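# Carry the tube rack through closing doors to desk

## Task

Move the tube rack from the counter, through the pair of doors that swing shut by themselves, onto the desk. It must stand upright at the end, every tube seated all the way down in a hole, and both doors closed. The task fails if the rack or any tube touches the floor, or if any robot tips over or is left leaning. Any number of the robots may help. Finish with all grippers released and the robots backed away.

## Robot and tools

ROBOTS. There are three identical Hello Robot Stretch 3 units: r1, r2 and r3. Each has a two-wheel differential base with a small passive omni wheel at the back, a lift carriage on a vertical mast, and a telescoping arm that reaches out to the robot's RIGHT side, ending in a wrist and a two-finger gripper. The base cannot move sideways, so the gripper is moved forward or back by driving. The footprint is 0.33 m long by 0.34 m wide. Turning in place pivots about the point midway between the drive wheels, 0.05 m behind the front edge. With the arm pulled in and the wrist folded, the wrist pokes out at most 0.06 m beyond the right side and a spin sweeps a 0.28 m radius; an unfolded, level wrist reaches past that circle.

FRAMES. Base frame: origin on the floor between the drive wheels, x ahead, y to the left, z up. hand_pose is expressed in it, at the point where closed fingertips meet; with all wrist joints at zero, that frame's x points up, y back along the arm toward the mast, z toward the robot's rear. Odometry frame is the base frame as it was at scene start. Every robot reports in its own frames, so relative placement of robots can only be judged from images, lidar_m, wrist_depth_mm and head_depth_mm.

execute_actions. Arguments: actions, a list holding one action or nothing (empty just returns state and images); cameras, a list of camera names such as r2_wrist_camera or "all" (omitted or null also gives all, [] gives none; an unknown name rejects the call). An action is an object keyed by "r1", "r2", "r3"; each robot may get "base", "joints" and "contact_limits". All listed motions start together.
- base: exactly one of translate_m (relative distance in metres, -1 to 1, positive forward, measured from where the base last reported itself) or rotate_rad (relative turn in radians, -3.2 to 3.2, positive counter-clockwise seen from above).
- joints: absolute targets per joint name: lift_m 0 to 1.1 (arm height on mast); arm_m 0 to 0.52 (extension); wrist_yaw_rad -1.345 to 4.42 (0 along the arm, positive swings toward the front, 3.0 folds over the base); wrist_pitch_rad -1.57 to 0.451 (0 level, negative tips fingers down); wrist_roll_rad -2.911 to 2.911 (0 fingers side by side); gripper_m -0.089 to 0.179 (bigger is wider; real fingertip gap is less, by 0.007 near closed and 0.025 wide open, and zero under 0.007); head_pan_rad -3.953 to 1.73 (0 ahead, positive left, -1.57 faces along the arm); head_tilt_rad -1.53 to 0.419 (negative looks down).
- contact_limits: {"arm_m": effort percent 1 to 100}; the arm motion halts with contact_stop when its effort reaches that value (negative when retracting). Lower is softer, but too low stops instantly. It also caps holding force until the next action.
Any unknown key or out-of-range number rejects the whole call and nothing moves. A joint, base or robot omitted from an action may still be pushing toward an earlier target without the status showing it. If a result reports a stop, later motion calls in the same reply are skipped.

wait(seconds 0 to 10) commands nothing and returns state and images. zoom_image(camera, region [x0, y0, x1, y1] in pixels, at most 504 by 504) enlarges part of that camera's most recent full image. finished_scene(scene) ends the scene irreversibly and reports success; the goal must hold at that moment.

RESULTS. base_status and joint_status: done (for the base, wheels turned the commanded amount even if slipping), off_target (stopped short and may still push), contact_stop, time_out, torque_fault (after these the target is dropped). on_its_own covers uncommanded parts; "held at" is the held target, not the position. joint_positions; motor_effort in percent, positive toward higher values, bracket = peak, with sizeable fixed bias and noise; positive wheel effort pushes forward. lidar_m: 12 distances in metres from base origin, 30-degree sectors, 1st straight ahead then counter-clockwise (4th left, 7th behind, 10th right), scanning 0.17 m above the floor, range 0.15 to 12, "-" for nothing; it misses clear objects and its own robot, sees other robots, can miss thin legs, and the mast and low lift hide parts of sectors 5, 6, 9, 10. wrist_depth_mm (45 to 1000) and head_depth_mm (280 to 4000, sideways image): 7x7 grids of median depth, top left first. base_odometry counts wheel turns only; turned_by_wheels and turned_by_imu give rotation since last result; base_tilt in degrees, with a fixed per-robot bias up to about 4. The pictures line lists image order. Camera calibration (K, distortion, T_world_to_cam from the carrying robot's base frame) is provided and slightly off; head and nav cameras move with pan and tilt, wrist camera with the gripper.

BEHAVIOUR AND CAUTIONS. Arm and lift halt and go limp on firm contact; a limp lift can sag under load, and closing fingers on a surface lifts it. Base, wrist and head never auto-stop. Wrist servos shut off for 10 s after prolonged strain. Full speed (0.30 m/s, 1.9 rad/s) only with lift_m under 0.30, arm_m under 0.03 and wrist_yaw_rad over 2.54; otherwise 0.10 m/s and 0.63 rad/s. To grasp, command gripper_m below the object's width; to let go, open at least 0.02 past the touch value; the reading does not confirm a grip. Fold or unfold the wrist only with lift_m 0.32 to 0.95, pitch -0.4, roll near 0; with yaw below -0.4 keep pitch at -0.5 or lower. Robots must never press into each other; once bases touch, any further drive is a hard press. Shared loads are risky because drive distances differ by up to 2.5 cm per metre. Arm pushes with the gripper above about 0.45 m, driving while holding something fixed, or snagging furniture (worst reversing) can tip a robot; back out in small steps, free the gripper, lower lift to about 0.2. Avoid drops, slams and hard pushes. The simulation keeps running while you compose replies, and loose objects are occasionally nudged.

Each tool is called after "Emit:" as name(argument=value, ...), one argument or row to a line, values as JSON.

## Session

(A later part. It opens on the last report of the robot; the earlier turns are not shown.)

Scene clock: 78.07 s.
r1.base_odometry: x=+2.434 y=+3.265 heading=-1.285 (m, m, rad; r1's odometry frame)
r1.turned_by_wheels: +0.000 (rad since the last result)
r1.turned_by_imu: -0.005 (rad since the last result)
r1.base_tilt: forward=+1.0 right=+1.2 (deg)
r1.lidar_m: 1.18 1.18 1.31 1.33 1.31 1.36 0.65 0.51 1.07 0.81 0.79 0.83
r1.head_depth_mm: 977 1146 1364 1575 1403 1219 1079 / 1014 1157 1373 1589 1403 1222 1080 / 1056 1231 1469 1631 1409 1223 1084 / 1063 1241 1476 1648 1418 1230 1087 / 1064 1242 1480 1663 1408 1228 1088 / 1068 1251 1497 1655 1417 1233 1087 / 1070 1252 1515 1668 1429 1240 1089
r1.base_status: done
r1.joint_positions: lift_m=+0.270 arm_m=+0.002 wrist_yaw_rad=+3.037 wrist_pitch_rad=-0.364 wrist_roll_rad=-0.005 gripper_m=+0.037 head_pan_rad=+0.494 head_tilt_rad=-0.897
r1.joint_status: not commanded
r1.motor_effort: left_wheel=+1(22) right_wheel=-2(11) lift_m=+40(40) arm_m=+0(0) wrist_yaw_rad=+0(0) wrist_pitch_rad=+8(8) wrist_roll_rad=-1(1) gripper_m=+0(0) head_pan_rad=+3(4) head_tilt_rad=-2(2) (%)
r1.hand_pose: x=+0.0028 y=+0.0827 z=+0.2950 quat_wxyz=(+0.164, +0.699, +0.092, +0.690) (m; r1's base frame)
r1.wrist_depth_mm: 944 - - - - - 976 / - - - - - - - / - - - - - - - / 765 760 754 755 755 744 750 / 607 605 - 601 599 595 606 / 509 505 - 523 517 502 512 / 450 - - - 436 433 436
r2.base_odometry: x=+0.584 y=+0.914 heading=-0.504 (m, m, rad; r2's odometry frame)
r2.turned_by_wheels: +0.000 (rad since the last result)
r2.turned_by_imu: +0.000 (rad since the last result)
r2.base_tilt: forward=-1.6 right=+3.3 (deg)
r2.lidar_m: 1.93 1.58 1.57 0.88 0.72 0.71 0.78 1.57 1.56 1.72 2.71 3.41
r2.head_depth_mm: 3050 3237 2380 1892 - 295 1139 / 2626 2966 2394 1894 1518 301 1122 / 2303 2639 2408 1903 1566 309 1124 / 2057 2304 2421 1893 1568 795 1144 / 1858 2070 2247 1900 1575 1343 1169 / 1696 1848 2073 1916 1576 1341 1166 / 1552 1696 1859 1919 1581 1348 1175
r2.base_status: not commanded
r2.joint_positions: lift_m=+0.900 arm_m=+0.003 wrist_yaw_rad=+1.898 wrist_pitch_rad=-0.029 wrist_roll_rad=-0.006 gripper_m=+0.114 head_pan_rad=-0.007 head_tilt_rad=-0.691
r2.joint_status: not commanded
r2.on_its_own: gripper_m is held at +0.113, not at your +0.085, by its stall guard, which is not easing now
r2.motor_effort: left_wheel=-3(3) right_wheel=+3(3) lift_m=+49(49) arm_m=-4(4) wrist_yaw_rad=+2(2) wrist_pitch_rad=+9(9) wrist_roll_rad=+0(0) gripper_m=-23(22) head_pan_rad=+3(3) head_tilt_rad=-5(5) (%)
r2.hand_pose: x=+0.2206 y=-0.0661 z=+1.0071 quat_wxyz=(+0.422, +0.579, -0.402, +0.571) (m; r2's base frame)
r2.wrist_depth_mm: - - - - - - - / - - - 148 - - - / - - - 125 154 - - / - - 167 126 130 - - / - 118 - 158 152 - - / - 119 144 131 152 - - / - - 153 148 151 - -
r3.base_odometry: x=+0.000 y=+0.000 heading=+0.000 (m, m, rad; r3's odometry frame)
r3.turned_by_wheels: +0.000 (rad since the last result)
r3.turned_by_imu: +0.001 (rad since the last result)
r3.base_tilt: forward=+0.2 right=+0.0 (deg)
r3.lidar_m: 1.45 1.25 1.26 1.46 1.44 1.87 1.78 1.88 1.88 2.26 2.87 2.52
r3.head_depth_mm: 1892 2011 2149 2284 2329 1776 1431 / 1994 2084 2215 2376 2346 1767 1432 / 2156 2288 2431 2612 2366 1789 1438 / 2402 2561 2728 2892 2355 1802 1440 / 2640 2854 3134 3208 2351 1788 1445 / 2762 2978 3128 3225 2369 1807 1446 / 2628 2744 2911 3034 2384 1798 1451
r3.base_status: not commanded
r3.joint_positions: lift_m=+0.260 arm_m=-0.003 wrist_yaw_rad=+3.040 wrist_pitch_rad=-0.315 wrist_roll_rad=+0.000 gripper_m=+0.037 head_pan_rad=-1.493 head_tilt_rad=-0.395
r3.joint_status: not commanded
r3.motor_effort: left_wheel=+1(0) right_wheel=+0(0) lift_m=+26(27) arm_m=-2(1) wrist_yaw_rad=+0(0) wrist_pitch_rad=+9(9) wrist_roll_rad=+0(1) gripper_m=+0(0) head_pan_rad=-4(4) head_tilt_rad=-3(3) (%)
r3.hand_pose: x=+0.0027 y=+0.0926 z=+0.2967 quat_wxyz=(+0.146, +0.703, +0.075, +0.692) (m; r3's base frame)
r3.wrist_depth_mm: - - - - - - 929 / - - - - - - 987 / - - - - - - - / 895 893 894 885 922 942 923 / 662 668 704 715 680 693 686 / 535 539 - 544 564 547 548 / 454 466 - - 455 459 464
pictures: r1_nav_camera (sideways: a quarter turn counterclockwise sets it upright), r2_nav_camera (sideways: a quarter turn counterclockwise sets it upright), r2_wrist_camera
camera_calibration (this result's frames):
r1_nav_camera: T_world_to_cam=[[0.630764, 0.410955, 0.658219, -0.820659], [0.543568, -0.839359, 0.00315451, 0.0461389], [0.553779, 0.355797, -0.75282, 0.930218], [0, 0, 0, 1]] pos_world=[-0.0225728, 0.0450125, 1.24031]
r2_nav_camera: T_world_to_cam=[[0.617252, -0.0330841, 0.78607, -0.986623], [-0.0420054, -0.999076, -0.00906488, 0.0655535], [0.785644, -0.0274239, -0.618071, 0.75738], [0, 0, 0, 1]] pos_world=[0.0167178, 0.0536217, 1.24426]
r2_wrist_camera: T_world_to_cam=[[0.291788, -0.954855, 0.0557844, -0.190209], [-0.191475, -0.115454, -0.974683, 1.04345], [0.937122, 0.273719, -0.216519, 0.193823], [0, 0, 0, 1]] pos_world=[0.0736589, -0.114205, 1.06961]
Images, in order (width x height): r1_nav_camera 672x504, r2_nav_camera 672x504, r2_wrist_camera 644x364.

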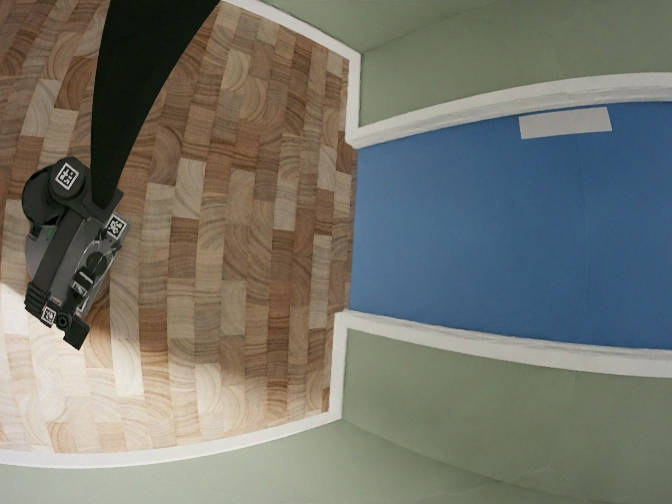

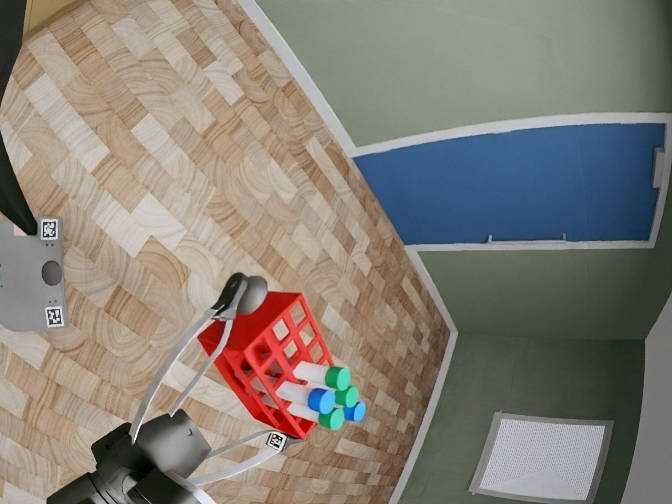

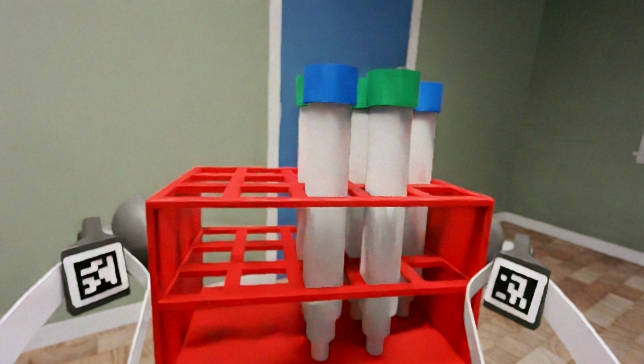

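Emit:
execute_actions(
  actions=[
    {"r1":{"base":{"rotate_rad":0.75},"joints":{"head_pan_rad":0,"head_tilt_rad":-1.5}},"r3":{"base":{"rotate_rad":-1.98},"joints":{"head_pan_rad":-0.38,"head_tilt_rad":-0.9}}},
  ],
  cameras=[],
)

Emit:
execute_actions(
  actions=[
    {"r1":{"base":{"translate_m":1}},"r3":{"base":{"translate_m":1}},"r2":{"base":{"translate_m":0.55}}},
  ],
  cameras=[],
)

Emit:
execute_actions(
  actions=[
    {"r1":{"base":{"rotate_rad":-0.2}}},
  ],
  cameras=["r1_nav_camera","r3_nav_camera"],
)

Scene clock: 81.80 s.
r1.base_odometry: x=+2.434 y=+3.265 heading=-0.535 (m, m, rad; r1's odometry frame)
r1.turned_by_wheels: +0.750 (rad since the last result)
r1.turned_by_imu: +0.746 (rad since the last result)
r1.base_tilt: forward=+0.9 right=+1.4 (deg)
r1.lidar_m: 1.25 1.37 1.29 1.29 1.21 1.01 1.00 0.91 0.79 0.79 0.92 1.18
r1.head_depth_mm: 1341 1306 1273 1247 1223 1192 1161 / 1350 1315 1281 1255 1227 1190 1170 / 1356 1315 1285 1252 - 1192 1169 / 1356 1321 1286 1257 - 1187 1169 / 1358 1320 1288 1258 - - 1173 / 1364 1332 1298 1262 1239 1201 1177 / 1363 1325 1299 1263 1235 1191 1180
r1.base_status: done
r1.joint_positions: lift_m=+0.270 arm_m=+0.002 wrist_yaw_rad=+3.037 wrist_pitch_rad=-0.364 wrist_roll_rad=-0.005 gripper_m=+0.037 head_pan_rad=+0.007 head_tilt_rad=-1.483
r1.joint_status: all done
r1.motor_effort: left_wheel=-3(9) right_wheel=+1(7) lift_m=+40(40) arm_m=+0(1) wrist_yaw_rad=+0(0) wrist_pitch_rad=+8(8) wrist_roll_rad=-1(1) gripper_m=+0(0) head_pan_rad=-3(35) head_tilt_rad=-9(48) (%)
r1.hand_pose: x=+0.0028 y=+0.0827 z=+0.2950 quat_wxyz=(+0.164, +0.699, +0.092, +0.690) (m; r1's base frame)
r1.wrist_depth_mm: - - - - - - - / - - - - - - - / - - - - - - - / 753 745 750 759 760 743 758 / 607 604 - 606 609 601 607 / 507 510 - 527 524 505 506 / 446 - - - 437 438 440
r2.base_odometry: x=+0.584 y=+0.914 heading=-0.504 (m, m, rad; r2's odometry frame)
r2.turned_by_wheels: +0.000 (rad since the last result)
r2.turned_by_imu: +0.000 (rad since the last result)
r2.base_tilt: forward=-1.6 right=+3.2 (deg)
r2.lidar_m: 1.93 1.58 1.57 0.88 0.72 0.71 0.79 1.57 1.56 1.72 2.71 3.41
r2.head_depth_mm: 3052 3222 2380 1890 - 295 1142 / 2614 2961 2405 1890 1525 301 1121 / 2293 2642 2403 1890 1562 309 1123 / 2035 2296 2401 1909 1574 794 1146 / 1846 2060 2257 1909 1567 1336 1166 / 1694 1861 2076 1905 1569 1340 1167 / 1545 1700 1865 1902 1582 1345 1170
r2.base_status: not commanded
r2.joint_positions: lift_m=+0.900 arm_m=+0.003 wrist_yaw_rad=+1.898 wrist_pitch_rad=-0.029 wrist_roll_rad=-0.006 gripper_m=+0.114 head_pan_rad=-0.007 head_tilt_rad=-0.691
r2.joint_status: not commanded
r2.on_its_own: gripper_m is held at +0.113, not at your +0.085, by its stall guard, which is not easing now
r2.motor_effort: left_wheel=-3(3) right_wheel=+3(3) lift_m=+49(49) arm_m=-4(4) wrist_yaw_rad=+2(2) wrist_pitch_rad=+9(9) wrist_roll_rad=+0(0) gripper_m=-23(21) head_pan_rad=+3(3) head_tilt_rad=-4(5) (%)
r2.hand_pose: x=+0.2206 y=-0.0661 z=+1.0071 quat_wxyz=(+0.422, +0.579, -0.402, +0.571) (m; r2's base frame)
r2.wrist_depth_mm: - - - - - - - / - - - 148 - - - / - - - 125 153 - - / - - 168 127 130 - - / - 118 - 158 152 - - / - 118 144 132 152 - - / - - 153 147 151 - -
r3.base_odometry: x=+0.000 y=+0.000 heading=-1.980 (m, m, rad; r3's odometry frame)
r3.turned_by_wheels: -1.980 (rad since the last result)
r3.turned_by_imu: -1.949 (rad since the last result)
r3.base_tilt: forward=+0.1 right=+0.0 (deg)
r3.lidar_m: 1.89 2.37 2.86 2.09 1.36 1.25 1.27 1.58 1.44 1.78 1.79 1.88
r3.head_depth_mm: 1706 1973 1963 1658 1441 1258 1123 / 1704 1947 1959 1668 1432 1262 1120 / 1684 1943 1957 1658 1423 1260 1129 / 1688 1951 1953 1651 1430 1260 1125 / 1684 1918 1945 1659 1425 1260 1124 / 1709 2016 1945 1650 1421 1255 1120 / 1780 2054 1941 1643 1430 1255 1121
r3.base_status: done
r3.joint_positions: lift_m=+0.260 arm_m=-0.003 wrist_yaw_rad=+3.040 wrist_pitch_rad=-0.315 wrist_roll_rad=+0.000 gripper_m=+0.037 head_pan_rad=-0.387 head_tilt_rad=-0.889
r3.joint_status: all done
r3.motor_effort: left_wheel=+2(9) right_wheel=-3(12) lift_m=+27(27) arm_m=-1(3) wrist_yaw_rad=+0(0) wrist_pitch_rad=+10(9) wrist_roll_rad=+1(0) gripper_m=+0(0) head_pan_rad=+4(49) head_tilt_rad=-7(41) (%)
r3.hand_pose: x=+0.0027 y=+0.0925 z=+0.2967 quat_wxyz=(+0.146, +0.703, +0.075, +0.692) (m; r3's base frame)
r3.wrist_depth_mm: - - - - - - - / - - - - - - - / - - - - - - - / 890 887 881 907 914 900 906 / 666 658 709 713 682 682 680 / 535 538 - 542 564 548 548 / 454 467 - - 455 457 462
pictures: none
No camera images: the call's "cameras" was empty. Leave "cameras" out to get every camera's image.

Scene clock: 88.23 s.
r1.base_odometry: x=+3.294 y=+2.755 heading=-0.535 (m, m, rad; r1's odometry frame)
r1.turned_by_wheels: +0.000 (rad since the last result)
r1.turned_by_imu: -0.006 (rad since the last result)
r1.base_tilt: forward=+0.9 right=+1.3 (deg)
r1.lidar_m: 0.29 0.34 0.50 1.03 1.20 2.02 2.01 1.21 1.05 0.51 0.34 0.29
r1.head_depth_mm: 321 429 645 1232 1214 1189 1168 / 335 454 701 1234 1223 1196 1165 / 349 481 766 1251 - 1190 1170 / 365 511 848 1256 - 1190 1165 / 382 545 943 1261 - - 1177 / 399 583 1060 1262 1235 1196 1181 / 420 627 995 1267 1241 1201 1181
r1.base_status: done
r1.joint_positions: lift_m=+0.270 arm_m=+0.002 wrist_yaw_rad=+3.037 wrist_pitch_rad=-0.364 wrist_roll_rad=-0.005 gripper_m=+0.037 head_pan_rad=+0.007 head_tilt_rad=-1.483
r1.joint_status: not commanded
r1.motor_effort: left_wheel=-4(4) right_wheel=+1(7) lift_m=+40(40) arm_m=+0(0) wrist_yaw_rad=+0(0) wrist_pitch_rad=+8(8) wrist_roll_rad=-1(1) gripper_m=+0(1) head_pan_rad=-2(2) head_tilt_rad=-10(10) (%)
r1.hand_pose: x=+0.0028 y=+0.0827 z=+0.2950 quat_wxyz=(+0.164, +0.699, +0.092, +0.690) (m; r1's base frame)
r1.wrist_depth_mm: - - - 962 932 517 401 / - - - - - 467 419 / - - - - 944 501 412 / 754 768 757 758 747 528 407 / 601 603 - 610 607 559 407 / 512 511 - 521 523 509 401 / 451 - - - 432 435 395
r2.base_odometry: x=+1.066 y=+0.648 heading=-0.504 (m, m, rad; r2's odometry frame)
r2.turned_by_wheels: +0.000 (rad since the last result)
r2.turned_by_imu: +0.002 (rad since the last result)
r2.base_tilt: forward=-1.6 right=+3.2 (deg)
r2.lidar_m: 1.50 1.22 1.22 1.34 1.14 1.14 1.25 1.92 1.91 2.11 3.01 2.93
r2.head_depth_mm: 2328 2817 2375 1888 - 295 1139 / 2007 2364 2390 1891 1531 301 1119 / 1768 2023 2243 1894 1564 310 1120 / 1571 1762 2028 1908 1561 797 1140 / 1428 1585 1804 1882 1581 1339 1167 / 1296 1435 1597 1771 1580 1344 1170 / 1199 1307 1433 1599 1581 1345 1170
r2.base_status: done
r2.joint_positions: lift_m=+0.900 arm_m=+0.003 wrist_yaw_rad=+1.898 wrist_pitch_rad=-0.029 wrist_roll_rad=-0.006 gripper_m=+0.114 head_pan_rad=-0.007 head_tilt_rad=-0.691
r2.joint_status: not commanded
r2.on_its_own: gripper_m is held at +0.113, not at your +0.085, by its stall guard, which is not easing now
r2.motor_effort: left_wheel=-3(4) right_wheel=+3(11) lift_m=+49(49) arm_m=-4(4) wrist_yaw_rad=+2(2) wrist_pitch_rad=+9(9) wrist_roll_rad=+0(0) gripper_m=-22(23) head_pan_rad=+3(3) head_tilt_rad=-4(5) (%)
r2.hand_pose: x=+0.2206 y=-0.0661 z=+1.0071 quat_wxyz=(+0.422, +0.579, -0.402, +0.571) (m; r2's base frame)
r2.wrist_depth_mm: 951 - - - - - - / 972 - - 148 - - - / 1000 - - 125 153 - - / - - 166 126 130 - - / - 118 - 158 152 - - / - 118 143 131 151 - - / - - 153 148 151 - -
r3.base_odometry: x=-0.398 y=-0.918 heading=-1.980 (m, m, rad; r3's odometry frame)
r3.turned_by_wheels: +0.000 (rad since the last result)
r3.turned_by_imu: +0.000 (rad since the last result)
r3.base_tilt: forward=+0.2 right=+0.0 (deg)
r3.lidar_m: 1.04 1.29 2.47 2.51 2.37 2.17 2.19 2.10 1.81 1.59 1.04 0.94
r3.head_depth_mm: 847 982 1157 1425 1422 1269 1125 / 845 980 1151 1418 1429 1258 1124 / 843 979 1155 1411 1435 1255 1123 / 876 1009 1192 1471 1424 1257 1127 / 911 1054 1243 1515 1421 1256 1124 / 909 1048 1244 1504 1424 1263 1123 / 905 1044 1229 1502 1417 1254 1120
r3.base_status: done
r3.joint_positions: lift_m=+0.260 arm_m=-0.003 wrist_yaw_rad=+3.040 wrist_pitch_rad=-0.315 wrist_roll_rad=+0.000 gripper_m=+0.037 head_pan_rad=-0.387 head_tilt_rad=-0.890
r3.joint_status: not commanded
r3.motor_effort: left_wheel=+2(9) right_wheel=-4(10) lift_m=+27(27) arm_m=-2(2) wrist_yaw_rad=+0(0) wrist_pitch_rad=+10(9) wrist_roll_rad=+0(0) gripper_m=+0(0) head_pan_rad=+4(4) head_tilt_rad=-6(7) (%)
r3.hand_pose: x=+0.0027 y=+0.0925 z=+0.2967 quat_wxyz=(+0.146, +0.703, +0.075, +0.692) (m; r3's base frame)
r3.wrist_depth_mm: - - - - - - - / - - - - - - - / - - - - - - - / 877 894 892 908 882 919 915 / 661 678 720 712 688 675 693 / 542 538 - 550 568 555 542 / 443 468 - - 456 459 456
pictures: none
No camera images: the call's "cameras" was empty. Leave "cameras" out to get every camera's image.

Scene clock: 89.23 s.
r1.base_odometry: x=+3.294 y=+2.755 heading=-0.735 (m, m, rad; r1's odometry frame)
r1.turned_by_wheels: -0.200 (rad since the last result)
r1.turned_by_imu: -0.199 (rad since the last result)
r1.base_tilt: forward=+1.0 right=+1.3 (deg)
r1.lidar_m: 0.29 0.31 0.44 1.03 1.09 1.58 2.01 1.40 1.07 0.66 0.39 0.30
r1.head_depth_mm: 338 465 744 1243 1217 1191 1166 / 342 473 764 1249 1218 1195 1166 / 347 481 784 1253 - 1191 1167 / 350 489 806 1260 - 1191 1173 / 354 497 828 1258 - - 1170 / 359 505 850 1269 1237 1195 1179 / 362 514 872 1263 1233 1197 1179
r1.base_status: done
r1.joint_positions: lift_m=+0.270 arm_m=+0.002 wrist_yaw_rad=+3.037 wrist_pitch_rad=-0.364 wrist_roll_rad=-0.005 gripper_m=+0.037 head_pan_rad=+0.006 head_tilt_rad=-1.483
r1.joint_status: not commanded
r1.motor_effort: left_wheel=+0(6) right_wheel=-2(6) lift_m=+40(40) arm_m=+0(0) wrist_yaw_rad=+0(0) wrist_pitch_rad=+8(8) wrist_roll_rad=-1(1) gripper_m=+0(0) head_pan_rad=-3(2) head_tilt_rad=-9(9) (%)
r1.hand_pose: x=+0.0028 y=+0.0827 z=+0.2950 quat_wxyz=(+0.164, +0.699, +0.092, +0.690) (m; r1's base frame)
r1.wrist_depth_mm: 914 - 931 950 601 447 332 / - - - - 616 481 332 / - - - - 597 482 337 / 754 750 757 748 605 483 339 / 597 609 - 606 601 493 343 / 505 507 - 528 524 470 342 / 449 - - - 435 432 346
r2.base_odometry: x=+1.066 y=+0.648 heading=-0.504 (m, m, rad; r2's odometry frame)
r2.turned_by_wheels: +0.000 (rad since the last result)
r2.turned_by_imu: +0.000 (rad since the last result)
r2.base_tilt: forward=-1.6 right=+3.3 (deg)
r2.lidar_m: 1.50 1.23 1.22 1.35 1.14 1.14 1.25 1.92 1.91 2.11 2.99 2.93
r2.head_depth_mm: 2331 2799 2367 1880 - 295 1140 / 2015 2362 2409 1885 1526 301 1122 / 1769 2029 2238 1900 1565 309 1125 / 1569 1771 2034 1898 1569 793 1143 / 1432 1590 1797 1888 1569 1338 1172 / 1303 1431 1595 1773 1573 1340 1172 / 1197 1302 1442 1595 1577 1347 1173
r2.base_status: not commanded
r2.joint_positions: lift_m=+0.900 arm_m=+0.003 wrist_yaw_rad=+1.898 wrist_pitch_rad=-0.029 wrist_roll_rad=-0.006 gripper_m=+0.114 head_pan_rad=-0.007 head_tilt_rad=-0.691
r2.joint_status: not commanded
r2.on_its_own: gripper_m is held at +0.113, not at your +0.085, by its stall guard, which is not easing now
r2.motor_effort: left_wheel=-3(3) right_wheel=+3(3) lift_m=+49(49) arm_m=-4(4) wrist_yaw_rad=+2(2) wrist_pitch_rad=+9(9) wrist_roll_rad=+0(0) gripper_m=-22(22) head_pan_rad=+2(3) head_tilt_rad=-5(5) (%)
r2.hand_pose: x=+0.2206 y=-0.0661 z=+1.0071 quat_wxyz=(+0.422, +0.579, -0.402, +0.571) (m; r2's base frame)
r2.wrist_depth_mm: 940 - - - - - - / 983 - - 148 - - - / 977 - - 124 154 - - / - - 167 127 130 - - / - 118 - 159 151 - - / - 118 144 131 152 - - / - - 153 148 152 - -
r3.base_odometry: x=-0.398 y=-0.918 heading=-1.980 (m, m, rad; r3's odometry frame)
r3.turned_by_wheels: +0.000 (rad since the last result)
r3.turned_by_imu: +0.000 (rad since the last result)
r3.base_tilt: forward=+0.2 right=+0.0 (deg)
r3.lidar_m: 1.04 1.29 2.47 2.52 2.37 2.18 2.20 2.10 1.81 1.60 1.04 0.94
r3.head_depth_mm: 847 983 1159 1422 1430 1258 1124 / 843 976 1155 1416 1430 1259 1122 / 845 977 1152 1409 1425 1258 1120 / 876 1008 1195 1467 1430 1257 1120 / 912 1054 1247 1515 1426 1259 1122 / 908 1046 1240 1510 1429 1256 1120 / 905 1044 1232 1499 1423 1255 1123
r3.base_status: not commanded
r3.joint_positions: lift_m=+0.260 arm_m=-0.003 wrist_yaw_rad=+3.040 wrist_pitch_rad=-0.315 wrist_roll_rad=+0.000 gripper_m=+0.037 head_pan_rad=-0.387 head_tilt_rad=-0.890
r3.joint_status: not commanded
r3.motor_effort: left_wheel=+2(2) right_wheel=-4(4) lift_m=+28(27) arm_m=-2(2) wrist_yaw_rad=+0(0) wrist_pitch_rad=+10(9) wrist_roll_rad=+0(0) gripper_m=+0(0) head_pan_rad=+4(4) head_tilt_rad=-6(7) (%)
r3.hand_pose: x=+0.0027 y=+0.0925 z=+0.2967 quat_wxyz=(+0.146, +0.703, +0.075, +0.692) (m; r3's base frame)
r3.wrist_depth_mm: - - - - - - - / - - - - - - - / - - - - - - - / 876 873 885 896 890 899 906 / 663 688 701 721 677 679 691 / 537 540 - 546 577 553 552 / 455 465 - - 459 456 468
pictures: r1_nav_camera (sideways: a quarter turn counterclockwise sets it upright), r3_nav_camera (sideways: a quarter turn counterclockwise sets it upright)
camera_calibration (this result's frames):
r1_nav_camera: T_world_to_cam=[[0.988703, 0.0686427, 0.133245, -0.139073], [0.0747955, -0.996325, -0.0417287, 0.107416], [0.129891, 0.0512235, -0.990204, 1.24117], [0, 0, 0, 1]] pos_world=[-0.0317487, 0.0529911, 1.25202]
r3_nav_camera: T_world_to_cam=[[0.735197, -0.342627, 0.584886, -0.716236], [-0.380342, -0.922735, -0.0624524, 0.136319], [0.561093, -0.176542, -0.808707, 1.00158], [0, 0, 0, 1]] pos_world=[0.0164438, 0.0572056, 1.23741]
Images, in order (width x height): r1_nav_camera 672x504, r3_nav_camera 672x504.

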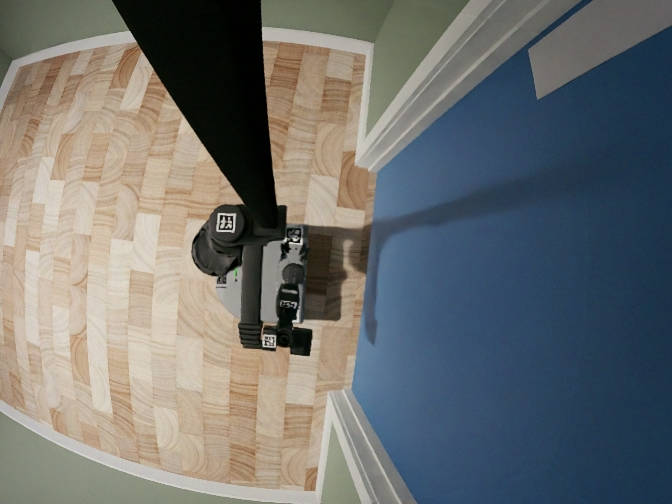

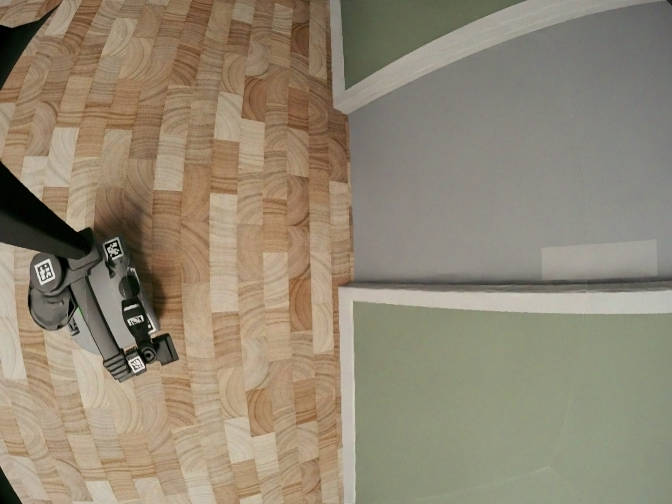

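Emit:
execute_actions(
  actions=[
    {"r1":{"base":{"rotate_rad":0.75}},"r3":{"base":{"translate_m":0.75},"joints":{"head_pan_rad":0,"head_tilt_rad":-1.5}}},
  ],
  cameras=[],
)

Emit:
execute_actions(
  actions=[
    {"r1":{"base":{"translate_m":0.22}},"r3":{"base":{"rotate_rad":-0.42}}},
  ],
  cameras=[],
)

Emit:
execute_actions(
  actions=[
    {"r1":{"base":{"rotate_rad":-0.8}},"r3":{"base":{"translate_m":0.2}}},
  ],
  cameras=["r1_nav_camera","r3_nav_camera"],
)

Emit:
execute_actions(
  actions=[
    {"r1":{"base":{"translate_m":0.7},"joints":{"lift_m":0.31}},"r3":{"base":{"translate_m":0.7},"joints":{"lift_m":0.31}}},
  ],
  cameras=["r1_nav_camera","r3_nav_camera"],
)

Scene clock: 94.43 s.
r1.base_odometry: x=+3.294 y=+2.755 heading=+0.015 (m, m, rad; r1's odometry frame)
r1.turned_by_wheels: +0.750 (rad since the last result)
r1.turned_by_imu: +0.746 (rad since the last result)
r1.base_tilt: forward=+0.9 right=+1.3 (deg)
r1.lidar_m: 0.34 0.50 1.04 1.21 2.01 2.02 1.20 1.05 0.51 0.33 0.29 0.29
r1.head_depth_mm: 353 436 571 822 1210 1192 1165 / 398 509 701 1123 1221 1193 1165 / 458 610 908 1247 - 1192 1168 / 538 760 1269 1258 - 1189 1173 / 625 875 1279 1257 - - 1175 / 607 1047 1298 1260 1235 1198 1178 / 790 1324 1296 1267 1237 1195 1180
r1.base_status: done
r1.joint_positions: lift_m=+0.270 arm_m=+0.002 wrist_yaw_rad=+3.037 wrist_pitch_rad=-0.364 wrist_roll_rad=-0.005 gripper_m=+0.037 head_pan_rad=+0.006 head_tilt_rad=-1.484
r1.joint_status: not commanded
r1.motor_effort: left_wheel=-3(9) right_wheel=+2(7) lift_m=+40(40) arm_m=+0(0) wrist_yaw_rad=-1(0) wrist_pitch_rad=+8(8) wrist_roll_rad=-1(1) gripper_m=+0(0) head_pan_rad=-2(3) head_tilt_rad=-9(10) (%)
r1.hand_pose: x=+0.0028 y=+0.0827 z=+0.2950 quat_wxyz=(+0.164, +0.699, +0.092, +0.690) (m; r1's base frame)
r1.wrist_depth_mm: - - - - - 855 790 / - - - - - 916 812 / - - - - - 946 833 / 754 747 749 757 746 761 751 / 608 610 - 606 606 608 607 / 511 507 - 523 527 507 503 / 447 - - - 435 440 438
r2.base_odometry: x=+1.066 y=+0.648 heading=-0.504 (m, m, rad; r2's odometry frame)
r2.turned_by_wheels: +0.000 (rad since the last result)
r2.turned_by_imu: +0.000 (rad since the last result)
r2.base_tilt: forward=-1.6 right=+3.2 (deg)
r2.lidar_m: 1.50 1.23 1.22 1.35 1.14 1.13 1.25 1.92 1.91 2.11 3.02 2.93
r2.head_depth_mm: 2338 2784 2400 1886 - 295 1142 / 2012 2352 2397 1888 1528 301 1118 / 1771 2022 2260 1897 1562 309 1124 / 1571 1772 2033 1888 1569 794 1149 / 1427 1581 1784 1875 1574 1336 1162 / 1300 1436 1594 1773 1573 1343 1167 / 1198 1306 1442 1604 1581 1344 1173
r2.base_status: not commanded
r2.joint_positions: lift_m=+0.900 arm_m=+0.003 wrist_yaw_rad=+1.898 wrist_pitch_rad=-0.029 wrist_roll_rad=-0.006 gripper_m=+0.114 head_pan_rad=-0.007 head_tilt_rad=-0.691
r2.joint_status: not commanded
r2.on_its_own: gripper_m is held at +0.113, not at your +0.085, by its stall guard, which is not easing now
r2.motor_effort: left_wheel=-3(3) right_wheel=+3(4) lift_m=+49(49) arm_m=-4(4) wrist_yaw_rad=+2(2) wrist_pitch_rad=+9(9) wrist_roll_rad=+0(0) gripper_m=-23(22) head_pan_rad=+3(3) head_tilt_rad=-4(4) (%)
r2.hand_pose: x=+0.2206 y=-0.0661 z=+1.0071 quat_wxyz=(+0.422, +0.579, -0.402, +0.571) (m; r2's base frame)
r2.wrist_depth_mm: 960 - - - - - - / 978 - - 147 - - - / - - - 125 155 - - / - - 168 126 130 - - / - 118 - 158 152 - - / - 118 143 131 152 - - / - - 153 147 151 - -
r3.base_odometry: x=-0.696 y=-1.606 heading=-1.980 (m, m, rad; r3's odometry frame)
r3.turned_by_wheels: +0.000 (rad since the last result)
r3.turned_by_imu: +0.000 (rad since the last result)
r3.base_tilt: forward=+0.1 right=+0.0 (deg)
r3.lidar_m: 0.35 0.43 0.65 2.23 2.77 2.87 2.89 2.72 2.14 0.42 0.37 0.34
r3.head_depth_mm: 420 548 788 1180 1244 1216 1197 / 442 587 871 1257 1236 1218 1189 / 466 630 973 1258 - 1205 1187 / 493 681 1094 1258 - 1203 1186 / 526 741 1256 1247 - - 1178 / 559 809 1264 1242 1229 - 1174 / 599 893 1266 1233 1220 1191 1169
r3.base_status: done
r3.joint_positions: lift_m=+0.260 arm_m=-0.003 wrist_yaw_rad=+3.040 wrist_pitch_rad=-0.315 wrist_roll_rad=+0.000 gripper_m=+0.037 head_pan_rad=-0.007 head_tilt_rad=-1.483
r3.joint_status: all done
r3.motor_effort: left_wheel=+2(8) right_wheel=-4(7) lift_m=+27(27) arm_m=-2(1) wrist_yaw_rad=+0(0) wrist_pitch_rad=+9(9) wrist_roll_rad=+0(0) gripper_m=+0(0) head_pan_rad=+4(33) head_tilt_rad=-10(49) (%)
r3.hand_pose: x=+0.0027 y=+0.0925 z=+0.2967 quat_wxyz=(+0.147, +0.703, +0.075, +0.692) (m; r3's base frame)
r3.wrist_depth_mm: - - - - - 867 504 / - - - - - 826 529 / - - - - - 780 549 / 861 876 881 892 896 706 540 / 670 661 710 716 678 659 518 / 538 539 - 546 564 544 508 / 456 469 - - 454 460 448
pictures: none
No camera images: the call's "cameras" was empty. Leave "cameras" out to get every camera's image.

Scene clock: 97.03 s.
r1.base_odometry: x=+3.514 y=+2.759 heading=+0.015 (m, m, rad; r1's odometry frame)
r1.turned_by_wheels: +0.000 (rad since the last result)
r1.turned_by_imu: -0.180 (rad since the last result)
r1.base_tilt: forward=+1.0 right=+1.4 (deg)
r1.lidar_m: 0.17 0.25 0.51 0.96 1.44 2.15 1.53 1.20 0.44 0.20 0.16 0.16
r1.head_depth_mm: - - 310 450 1071 1187 1168 / - - 340 589 1213 1196 1169 / - 299 410 876 - 1192 1167 / - 327 527 1244 - 1191 1173 / - 376 735 1255 - - 1178 / 314 471 750 1263 1239 1205 1181 / 349 469 1202 1264 1237 1203 1183
r1.base_status: done
r1.joint_positions: lift_m=+0.270 arm_m=+0.002 wrist_yaw_rad=+3.035 wrist_pitch_rad=-0.365 wrist_roll_rad=-0.005 gripper_m=+0.037 head_pan_rad=+0.002 head_tilt_rad=-1.487
r1.joint_status: not commanded
r1.motor_effort: left_wheel=-2(21) right_wheel=+8(38) lift_m=+38(42) arm_m=+1(2) wrist_yaw_rad=+2(19) wrist_pitch_rad=+8(9) wrist_roll_rad=-1(1) gripper_m=+0(0) head_pan_rad=-1(4) head_tilt_rad=-7(10) (%)
r1.hand_pose: x=+0.0032 y=+0.0826 z=+0.2949 quat_wxyz=(+0.165, +0.699, +0.092, +0.689) (m; r1's base frame)
r1.wrist_depth_mm: - - - 942 839 756 263 / - - - - 893 791 277 / - - - - 944 827 290 / 749 749 755 752 750 638 306 / 603 606 - 607 613 422 320 / 502 506 - 519 527 409 335 / 454 - - - 432 422 328
r2.base_odometry: x=+1.066 y=+0.648 heading=-0.504 (m, m, rad; r2's odometry frame)
r2.turned_by_wheels: +0.000 (rad since the last result)
r2.turned_by_imu: +0.000 (rad since the last result)
r2.base_tilt: forward=-1.6 right=+3.2 (deg)
r2.lidar_m: 1.49 1.22 1.22 1.35 1.14 1.14 1.25 1.92 1.91 2.11 3.01 2.93
r2.head_depth_mm: 2346 2805 2375 1888 - 295 1138 / 2008 2353 2400 1895 1528 301 1121 / 1775 2026 2270 1888 1563 310 1123 / 1565 1779 2035 1897 1569 795 1143 / 1428 1589 1798 1884 1577 1337 1165 / 1300 1431 1587 1769 1576 1340 1174 / 1193 1308 1439 1588 1583 1344 1176
r2.base_status: not commanded
r2.joint_positions: lift_m=+0.900 arm_m=+0.003 wrist_yaw_rad=+1.898 wrist_pitch_rad=-0.029 wrist_roll_rad=-0.006 gripper_m=+0.114 head_pan_rad=-0.007 head_tilt_rad=-0.691
r2.joint_status: not commanded
r2.on_its_own: gripper_m is held at +0.113, not at your +0.085, by its stall guard, which is not easing now
r2.motor_effort: left_wheel=-3(3) right_wheel=+3(3) lift_m=+49(49) arm_m=-4(4) wrist_yaw_rad=+1(2) wrist_pitch_rad=+9(9) wrist_roll_rad=+0(0) gripper_m=-22(23) head_pan_rad=+3(3) head_tilt_rad=-4(5) (%)
r2.hand_pose: x=+0.2206 y=-0.0661 z=+1.0071 quat_wxyz=(+0.422, +0.579, -0.402, +0.571) (m; r2's base frame)
r2.wrist_depth_mm: 967 - - - - - - / 997 - - 148 - - - / - - - 125 154 - - / - - 167 126 130 - - / - 118 - 158 152 - - / - 118 144 131 151 - - / - - 153 147 151 - -
r3.base_odometry: x=-0.696 y=-1.606 heading=-2.400 (m, m, rad; r3's odometry frame)
r3.turned_by_wheels: -0.420 (rad since the last result)
r3.turned_by_imu: -0.413 (rad since the last result)
r3.base_tilt: forward=+0.1 right=+0.1 (deg)
r3.lidar_m: 0.34 0.35 0.47 0.90 2.28 2.99 2.87 2.94 2.65 1.18 0.41 0.36
r3.head_depth_mm: 483 680 904 1265 1242 1223 1198 / 478 671 1049 1265 1241 1209 1184 / 474 663 1091 1257 - 1206 1190 / 470 652 1071 1254 - 1201 1185 / 465 645 1048 1244 - - 1181 / 461 635 1026 1247 1227 - 1184 / 457 627 1003 1240 1219 1184 1176
r3.base_status: done
r3.joint_positions: lift_m=+0.260 arm_m=-0.002 wrist_yaw_rad=+3.040 wrist_pitch_rad=-0.315 wrist_roll_rad=+0.000 gripper_m=+0.037 head_pan_rad=-0.006 head_tilt_rad=-1.483
r3.joint_status: not commanded
r3.motor_effort: left_wheel=+1(8) right_wheel=-3(12) lift_m=+27(27) arm_m=-1(1) wrist_yaw_rad=+0(0) wrist_pitch_rad=+10(9) wrist_roll_rad=+0(1) gripper_m=+1(0) head_pan_rad=+4(5) head_tilt_rad=-11(10) (%)
r3.hand_pose: x=+0.0027 y=+0.0925 z=+0.2967 quat_wxyz=(+0.147, +0.703, +0.075, +0.692) (m; r3's base frame)
r3.wrist_depth_mm: - - - - 624 474 343 / - - - - 667 474 346 / - - - - 706 485 346 / 887 896 897 912 757 494 354 / 664 662 707 711 677 505 359 / 535 548 - 542 569 515 364 / 453 473 - - 458 453 367
pictures: none
No camera images: the call's "cameras" was empty. Leave "cameras" out to get every camera's image.

Scene clock: 99.43 s.
r1.base_odometry: x=+3.514 y=+2.759 heading=-0.785 (m, m, rad; r1's odometry frame)
r1.turned_by_wheels: -0.800 (rad since the last result)
r1.turned_by_imu: -0.797 (rad since the last result)
r1.base_tilt: forward=+1.0 right=+1.4 (deg)
r1.lidar_m: 0.16 0.16 0.19 0.32 0.90 1.11 2.14 2.05 1.31 0.67 0.27 0.17
r1.head_depth_mm: - 310 483 1237 1220 1191 1166 / - 300 451 1239 1220 1197 1168 / - 294 423 1236 - 1193 1169 / - - 398 1102 - 1188 1178 / - - 377 952 - - 1176 / - - 357 835 1231 1196 1178 / - - 352 744 1230 1198 1180
r1.base_status: done
r1.joint_positions: lift_m=+0.270 arm_m=+0.002 wrist_yaw_rad=+3.036 wrist_pitch_rad=-0.365 wrist_roll_rad=-0.005 gripper_m=+0.037 head_pan_rad=+0.002 head_tilt_rad=-1.487
r1.joint_status: not commanded
r1.motor_effort: left_wheel=+1(8) right_wheel=-2(7) lift_m=+38(38) arm_m=+0(1) wrist_yaw_rad=+1(0) wrist_pitch_rad=+8(8) wrist_roll_rad=-1(1) gripper_m=+0(1) head_pan_rad=+0(0) head_tilt_rad=-8(8) (%)
r1.hand_pose: x=+0.0030 y=+0.0826 z=+0.2949 quat_wxyz=(+0.165, +0.699, +0.092, +0.690) (m; r1's base frame)
r1.wrist_depth_mm: 712 - 799 337 291 204 157 / 755 - 848 364 304 210 161 / 798 - 887 391 318 217 164 / 748 744 733 433 333 223 169 / 610 605 - 484 329 231 172 / 503 505 - 506 315 237 176 / 450 - - - 410 242 181
r2.base_odometry: x=+1.066 y=+0.648 heading=-0.504 (m, m, rad; r2's odometry frame)
r2.turned_by_wheels: +0.000 (rad since the last result)
r2.turned_by_imu: +0.000 (rad since the last result)
r2.base_tilt: forward=-1.6 right=+3.2 (deg)
r2.lidar_m: 1.49 1.22 1.22 1.34 1.14 1.13 1.25 1.92 1.91 2.11 3.00 2.93
r2.head_depth_mm: 2334 2782 2386 1885 - 295 1141 / 2014 2351 2379 1884 1533 301 1120 / 1767 2030 2241 1899 1569 310 1122 / 1565 1774 2030 1899 1564 792 1150 / 1428 1592 1803 1887 1578 1337 1169 / 1300 1435 1605 1761 1573 1343 1169 / 1193 1305 1438 1597 1580 1346 1172
r2.base_status: not commanded
r2.joint_positions: lift_m=+0.900 arm_m=+0.003 wrist_yaw_rad=+1.898 wrist_pitch_rad=-0.029 wrist_roll_rad=-0.006 gripper_m=+0.114 head_pan_rad=-0.007 head_tilt_rad=-0.691
r2.joint_status: not commanded
r2.on_its_own: gripper_m is held at +0.113, not at your +0.085, by its stall guard, which is not easing now
r2.motor_effort: left_wheel=-3(4) right_wheel=+3(3) lift_m=+49(49) arm_m=-4(4) wrist_yaw_rad=+2(1) wrist_pitch_rad=+9(9) wrist_roll_rad=+0(0) gripper_m=-22(23) head_pan_rad=+3(4) head_tilt_rad=-5(4) (%)
r2.hand_pose: x=+0.2206 y=-0.0661 z=+1.0071 quat_wxyz=(+0.422, +0.579, -0.402, +0.571) (m; r2's base frame)
r2.wrist_depth_mm: 984 - - - - - - / 958 - - 148 - - - / - - - 125 154 - - / - - 168 126 130 - - / - 118 - 159 152 - - / - 118 144 131 152 - - / - - 153 148 151 - -
r3.base_odometry: x=-0.843 y=-1.741 heading=-2.399 (m, m, rad; r3's odometry frame)
r3.turned_by_wheels: +0.000 (rad since the last result)
r3.turned_by_imu: +0.000 (rad since the last result)
r3.base_tilt: forward=+0.1 right=+0.1 (deg)
r3.lidar_m: - 0.15 0.20 0.50 2.28 3.03 3.04 3.15 2.19 0.32 0.21 0.15
r3.head_depth_mm: - 291 419 828 1245 1212 1193 / - - 410 1060 1239 1215 1197 / - - 401 1151 - 1207 1188 / - - 392 1098 - 1200 1177 / - - 385 1032 - - 1179 / - - 377 978 1230 - 1172 / - - 369 927 1218 1185 1170
r3.base_status: done
r3.joint_positions: lift_m=+0.260 arm_m=-0.002 wrist_yaw_rad=+3.040 wrist_pitch_rad=-0.315 wrist_roll_rad=+0.000 gripper_m=+0.037 head_pan_rad=-0.006 head_tilt_rad=-1.484
r3.joint_status: not commanded
r3.motor_effort: left_wheel=+1(9) right_wheel=-3(7) lift_m=+27(27) arm_m=-2(2) wrist_yaw_rad=+0(0) wrist_pitch_rad=+9(9) wrist_roll_rad=+0(0) gripper_m=+0(0) head_pan_rad=+4(4) head_tilt_rad=-10(10) (%)
r3.hand_pose: x=+0.0027 y=+0.0925 z=+0.2967 quat_wxyz=(+0.147, +0.703, +0.075, +0.692) (m; r3's base frame)
r3.wrist_depth_mm: - - - 586 326 206 150 / - - - 632 334 208 152 / - - - 673 343 212 153 / 895 868 906 744 351 216 155 / 677 663 706 677 354 220 158 / 533 542 - 542 312 223 160 / 456 472 - - 427 226 161
pictures: r1_nav_camera (sideways: a quarter turn counterclockwise sets it upright), r3_nav_camera (sideways: a quarter turn counterclockwise sets it upright)
camera_calibration (this result's frames):
r1_nav_camera: T_world_to_cam=[[0.989422, 0.0640104, 0.130177, -0.135083], [0.0699971, -0.996665, -0.041941, 0.107722], [0.127058, 0.0506094, -0.990603, 1.2417], [0, 0, 0, 1]] pos_world=[-0.0316545, 0.0531676, 1.25214]
r3_nav_camera: T_world_to_cam=[[0.998419, -0.0464276, 0.0316906, 0.00260335], [-0.0448284, -0.997771, -0.0494351, 0.117281], [0.0339151, 0.0479363, -0.998274, 1.25087], [0, 0, 0, 1]] pos_world=[-0.0397652, 0.0571784, 1.25443]
Images, in order (width x height): r1_nav_camera 672x504, r3_nav_camera 672x504.

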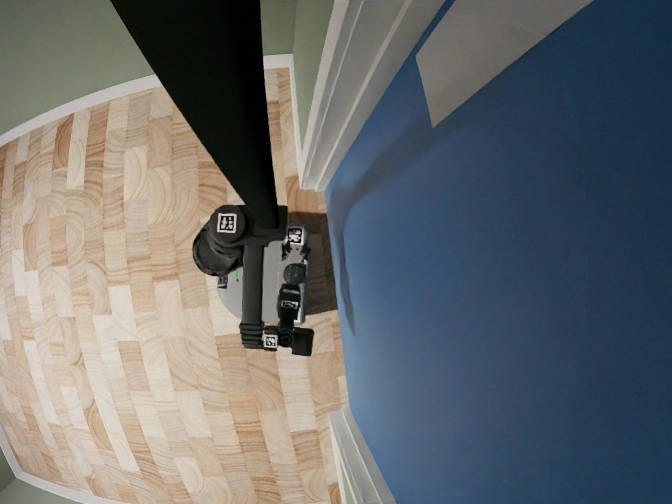

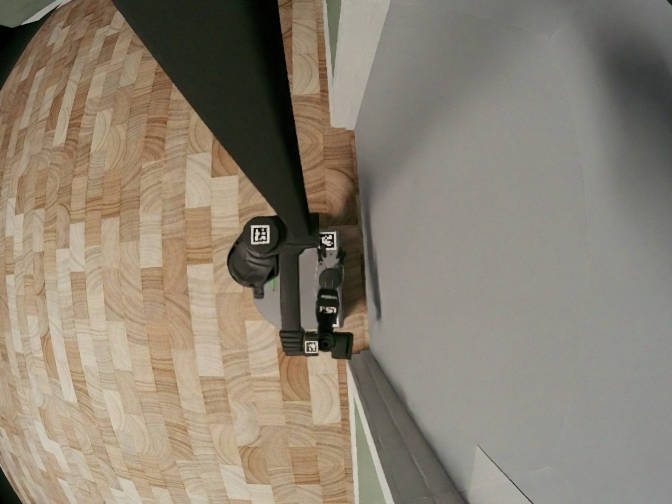

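Scene clock: 106.83 s.
r1.base_odometry: x=+4.009 y=+2.264 heading=-0.785 (m, m, rad; r1's odometry frame)
r1.turned_by_wheels: +0.000 (rad since the last result)
r1.turned_by_imu: -0.724 (rad since the last result)
r1.base_tilt: forward=+1.0 right=+1.3 (deg)
r1.lidar_m: - - 0.15 0.20 2.16 0.79 0.62 1.92 2.02 0.21 0.15 -
r1.head_depth_mm: - - - 697 1218 1197 1163 / - - - - 1219 1195 1167 / - - - 662 - 1193 1176 / - - - 649 - 1193 1170 / - - - 639 - - 1173 / - - - 627 1240 1197 1179 / - - - 621 1233 1201 1178
r1.base_status: translate_m off_target (by the wheels' count: +0.6999 of +0.7000)
r1.joint_positions: lift_m=+0.310 arm_m=+0.002 wrist_yaw_rad=+3.051 wrist_pitch_rad=-0.364 wrist_roll_rad=-0.005 gripper_m=+0.037 head_pan_rad=+0.002 head_tilt_rad=-1.487
r1.joint_status: all done
r1.on_its_own: wrist_yaw_rad is at rest, and its effort (-16) is outside its rest range (-12 to +12)
r1.motor_effort: left_wheel=+9(63) right_wheel=+14(30) lift_m=+40(47) arm_m=+0(0) wrist_yaw_rad=-16(22) wrist_pitch_rad=+8(8) wrist_roll_rad=-1(1) gripper_m=+1(0) head_pan_rad=+0(1) head_tilt_rad=-7(8) (%)
r1.hand_pose: x=-0.0003 y=+0.0830 z=+0.3349 quat_wxyz=(+0.160, +0.699, +0.097, +0.691) (m; r1's base frame)
r1.wrist_depth_mm: - - - - 154 94 67 / - - - - 157 95 68 / - - - 958 162 96 69 / 824 840 842 749 167 98 70 / 665 665 - 631 156 100 71 / 562 548 - 536 145 101 72 / 488 494 - 451 202 103 73
r2.base_odometry: x=+1.066 y=+0.648 heading=-0.504 (m, m, rad; r2's odometry frame)
r2.turned_by_wheels: +0.000 (rad since the last result)
r2.turned_by_imu: -0.001 (rad since the last result)
r2.base_tilt: forward=-1.6 right=+3.2 (deg)
r2.lidar_m: 1.15 1.19 1.22 1.35 1.14 1.13 1.25 1.92 1.91 2.12 2.99 2.94
r2.head_depth_mm: 1004 2801 2366 1889 - 295 1137 / 956 1079 1261 1572 1527 301 1124 / 978 1102 1269 1492 1566 310 1122 / 977 1107 1272 1500 1572 793 1146 / 979 1112 1279 1512 1570 1341 1168 / 987 1110 1282 1512 1579 1338 1168 / 988 1117 1286 1520 1582 1348 1172
r2.base_status: not commanded
r2.joint_positions: lift_m=+0.900 arm_m=+0.003 wrist_yaw_rad=+1.898 wrist_pitch_rad=-0.029 wrist_roll_rad=-0.006 gripper_m=+0.114 head_pan_rad=-0.007 head_tilt_rad=-0.691
r2.joint_status: not commanded
r2.on_its_own: gripper_m is held at +0.113, not at your +0.085, by its stall guard, which is not easing now
r2.motor_effort: left_wheel=-3(3) right_wheel=+3(2) lift_m=+49(49) arm_m=-4(4) wrist_yaw_rad=+2(2) wrist_pitch_rad=+9(9) wrist_roll_rad=+0(0) gripper_m=-22(22) head_pan_rad=+3(3) head_tilt_rad=-4(5) (%)
r2.hand_pose: x=+0.2206 y=-0.0661 z=+1.0071 quat_wxyz=(+0.422, +0.579, -0.402, +0.571) (m; r2's base frame)
r2.wrist_depth_mm: 925 - - - - - - / - - - 148 - - - / - - - 125 155 - - / - - 167 126 129 - - / - 118 - 158 151 - - / - 118 144 131 152 - - / - - 153 149 151 - -
r3.base_odometry: x=-1.359 y=-2.214 heading=-2.398 (m, m, rad; r3's odometry frame)
r3.turned_by_wheels: +0.001 (rad since the last result)
r3.turned_by_imu: +0.816 (rad since the last result)
r3.base_tilt: forward=+0.1 right=+0.0 (deg)
r3.lidar_m: - - 0.15 0.20 3.56 3.56 0.57 0.66 1.05 0.21 0.15 -
r3.head_depth_mm: - - - 583 1248 1220 1195 / - - - 528 1236 1215 1195 / - - - 498 - 1212 1189 / - - - 469 - 1203 1187 / - - - 440 - - 1183 / - - - 424 1229 - 1173 / - - - 562 1217 1187 1172
r3.base_status: translate_m off_target (by the wheels' count: +0.6997 of +0.7000)
r3.joint_positions: lift_m=+0.310 arm_m=-0.003 wrist_yaw_rad=+3.039 wrist_pitch_rad=-0.316 wrist_roll_rad=+0.000 gripper_m=+0.037 head_pan_rad=-0.002 head_tilt_rad=-1.489
r3.joint_status: all done
r3.on_its_own: left_wheel is at rest, and its effort (+46) is outside its rest range (-18 to +18)
r3.motor_effort: left_wheel=+46(59) right_wheel=+3(85) lift_m=+33(42) arm_m=-1(2) wrist_yaw_rad=+0(9) wrist_pitch_rad=+10(11) wrist_roll_rad=+0(0) gripper_m=+0(1) head_pan_rad=+1(4) head_tilt_rad=-7(10) (%)
r3.hand_pose: x=+0.0029 y=+0.0924 z=+0.3462 quat_wxyz=(+0.147, +0.703, +0.076, +0.692) (m; r3's base frame)
r3.wrist_depth_mm: - - - 366 138 85 61 / - - - 385 141 86 62 / - - - 414 144 87 63 / - 983 - 444 147 88 63 / 762 756 802 490 150 90 64 / 607 601 - 536 129 91 65 / 511 511 517 502 178 92 65
pictures: r1_nav_camera (sideways: a quarter turn counterclockwise sets it upright), r3_nav_camera (sideways: a quarter turn counterclockwise sets it upright)
camera_calibration (this result's frames):
r1_nav_camera: T_world_to_cam=[[0.989516, 0.0640287, 0.129455, -0.134143], [0.0699847, -0.996664, -0.041991, 0.107787], [0.126334, 0.0506106, -0.990696, 1.24182], [0, 0, 0, 1]] pos_world=[-0.0316918, 0.0531668, 1.25216]
r3_nav_camera: T_world_to_cam=[[0.99875, -0.0423469, 0.0265716, 0.0092659], [-0.0410028, -0.997945, -0.0492377, 0.117], [0.0286021, 0.0480866, -0.998434, 1.2511], [0, 0, 0, 1]] pos_world=[-0.0402412, 0.0569911, 1.25466]
Images, in order (width x height): r1_nav_camera 672x504, r3_nav_camera 672x504.

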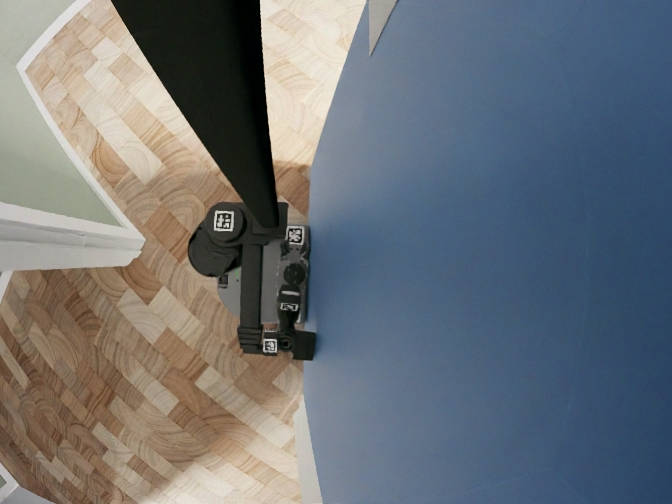

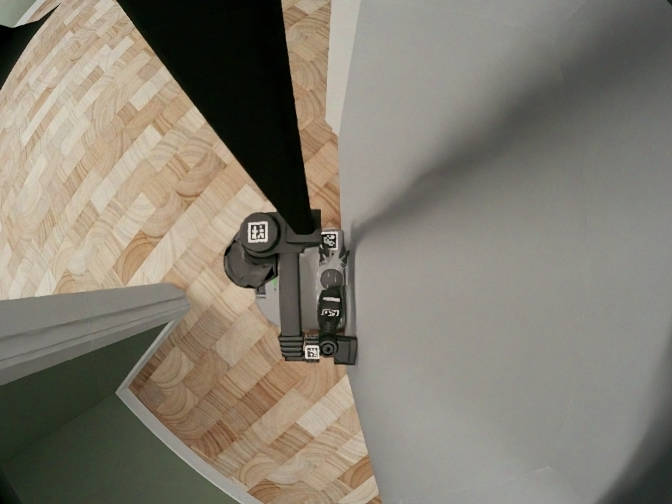

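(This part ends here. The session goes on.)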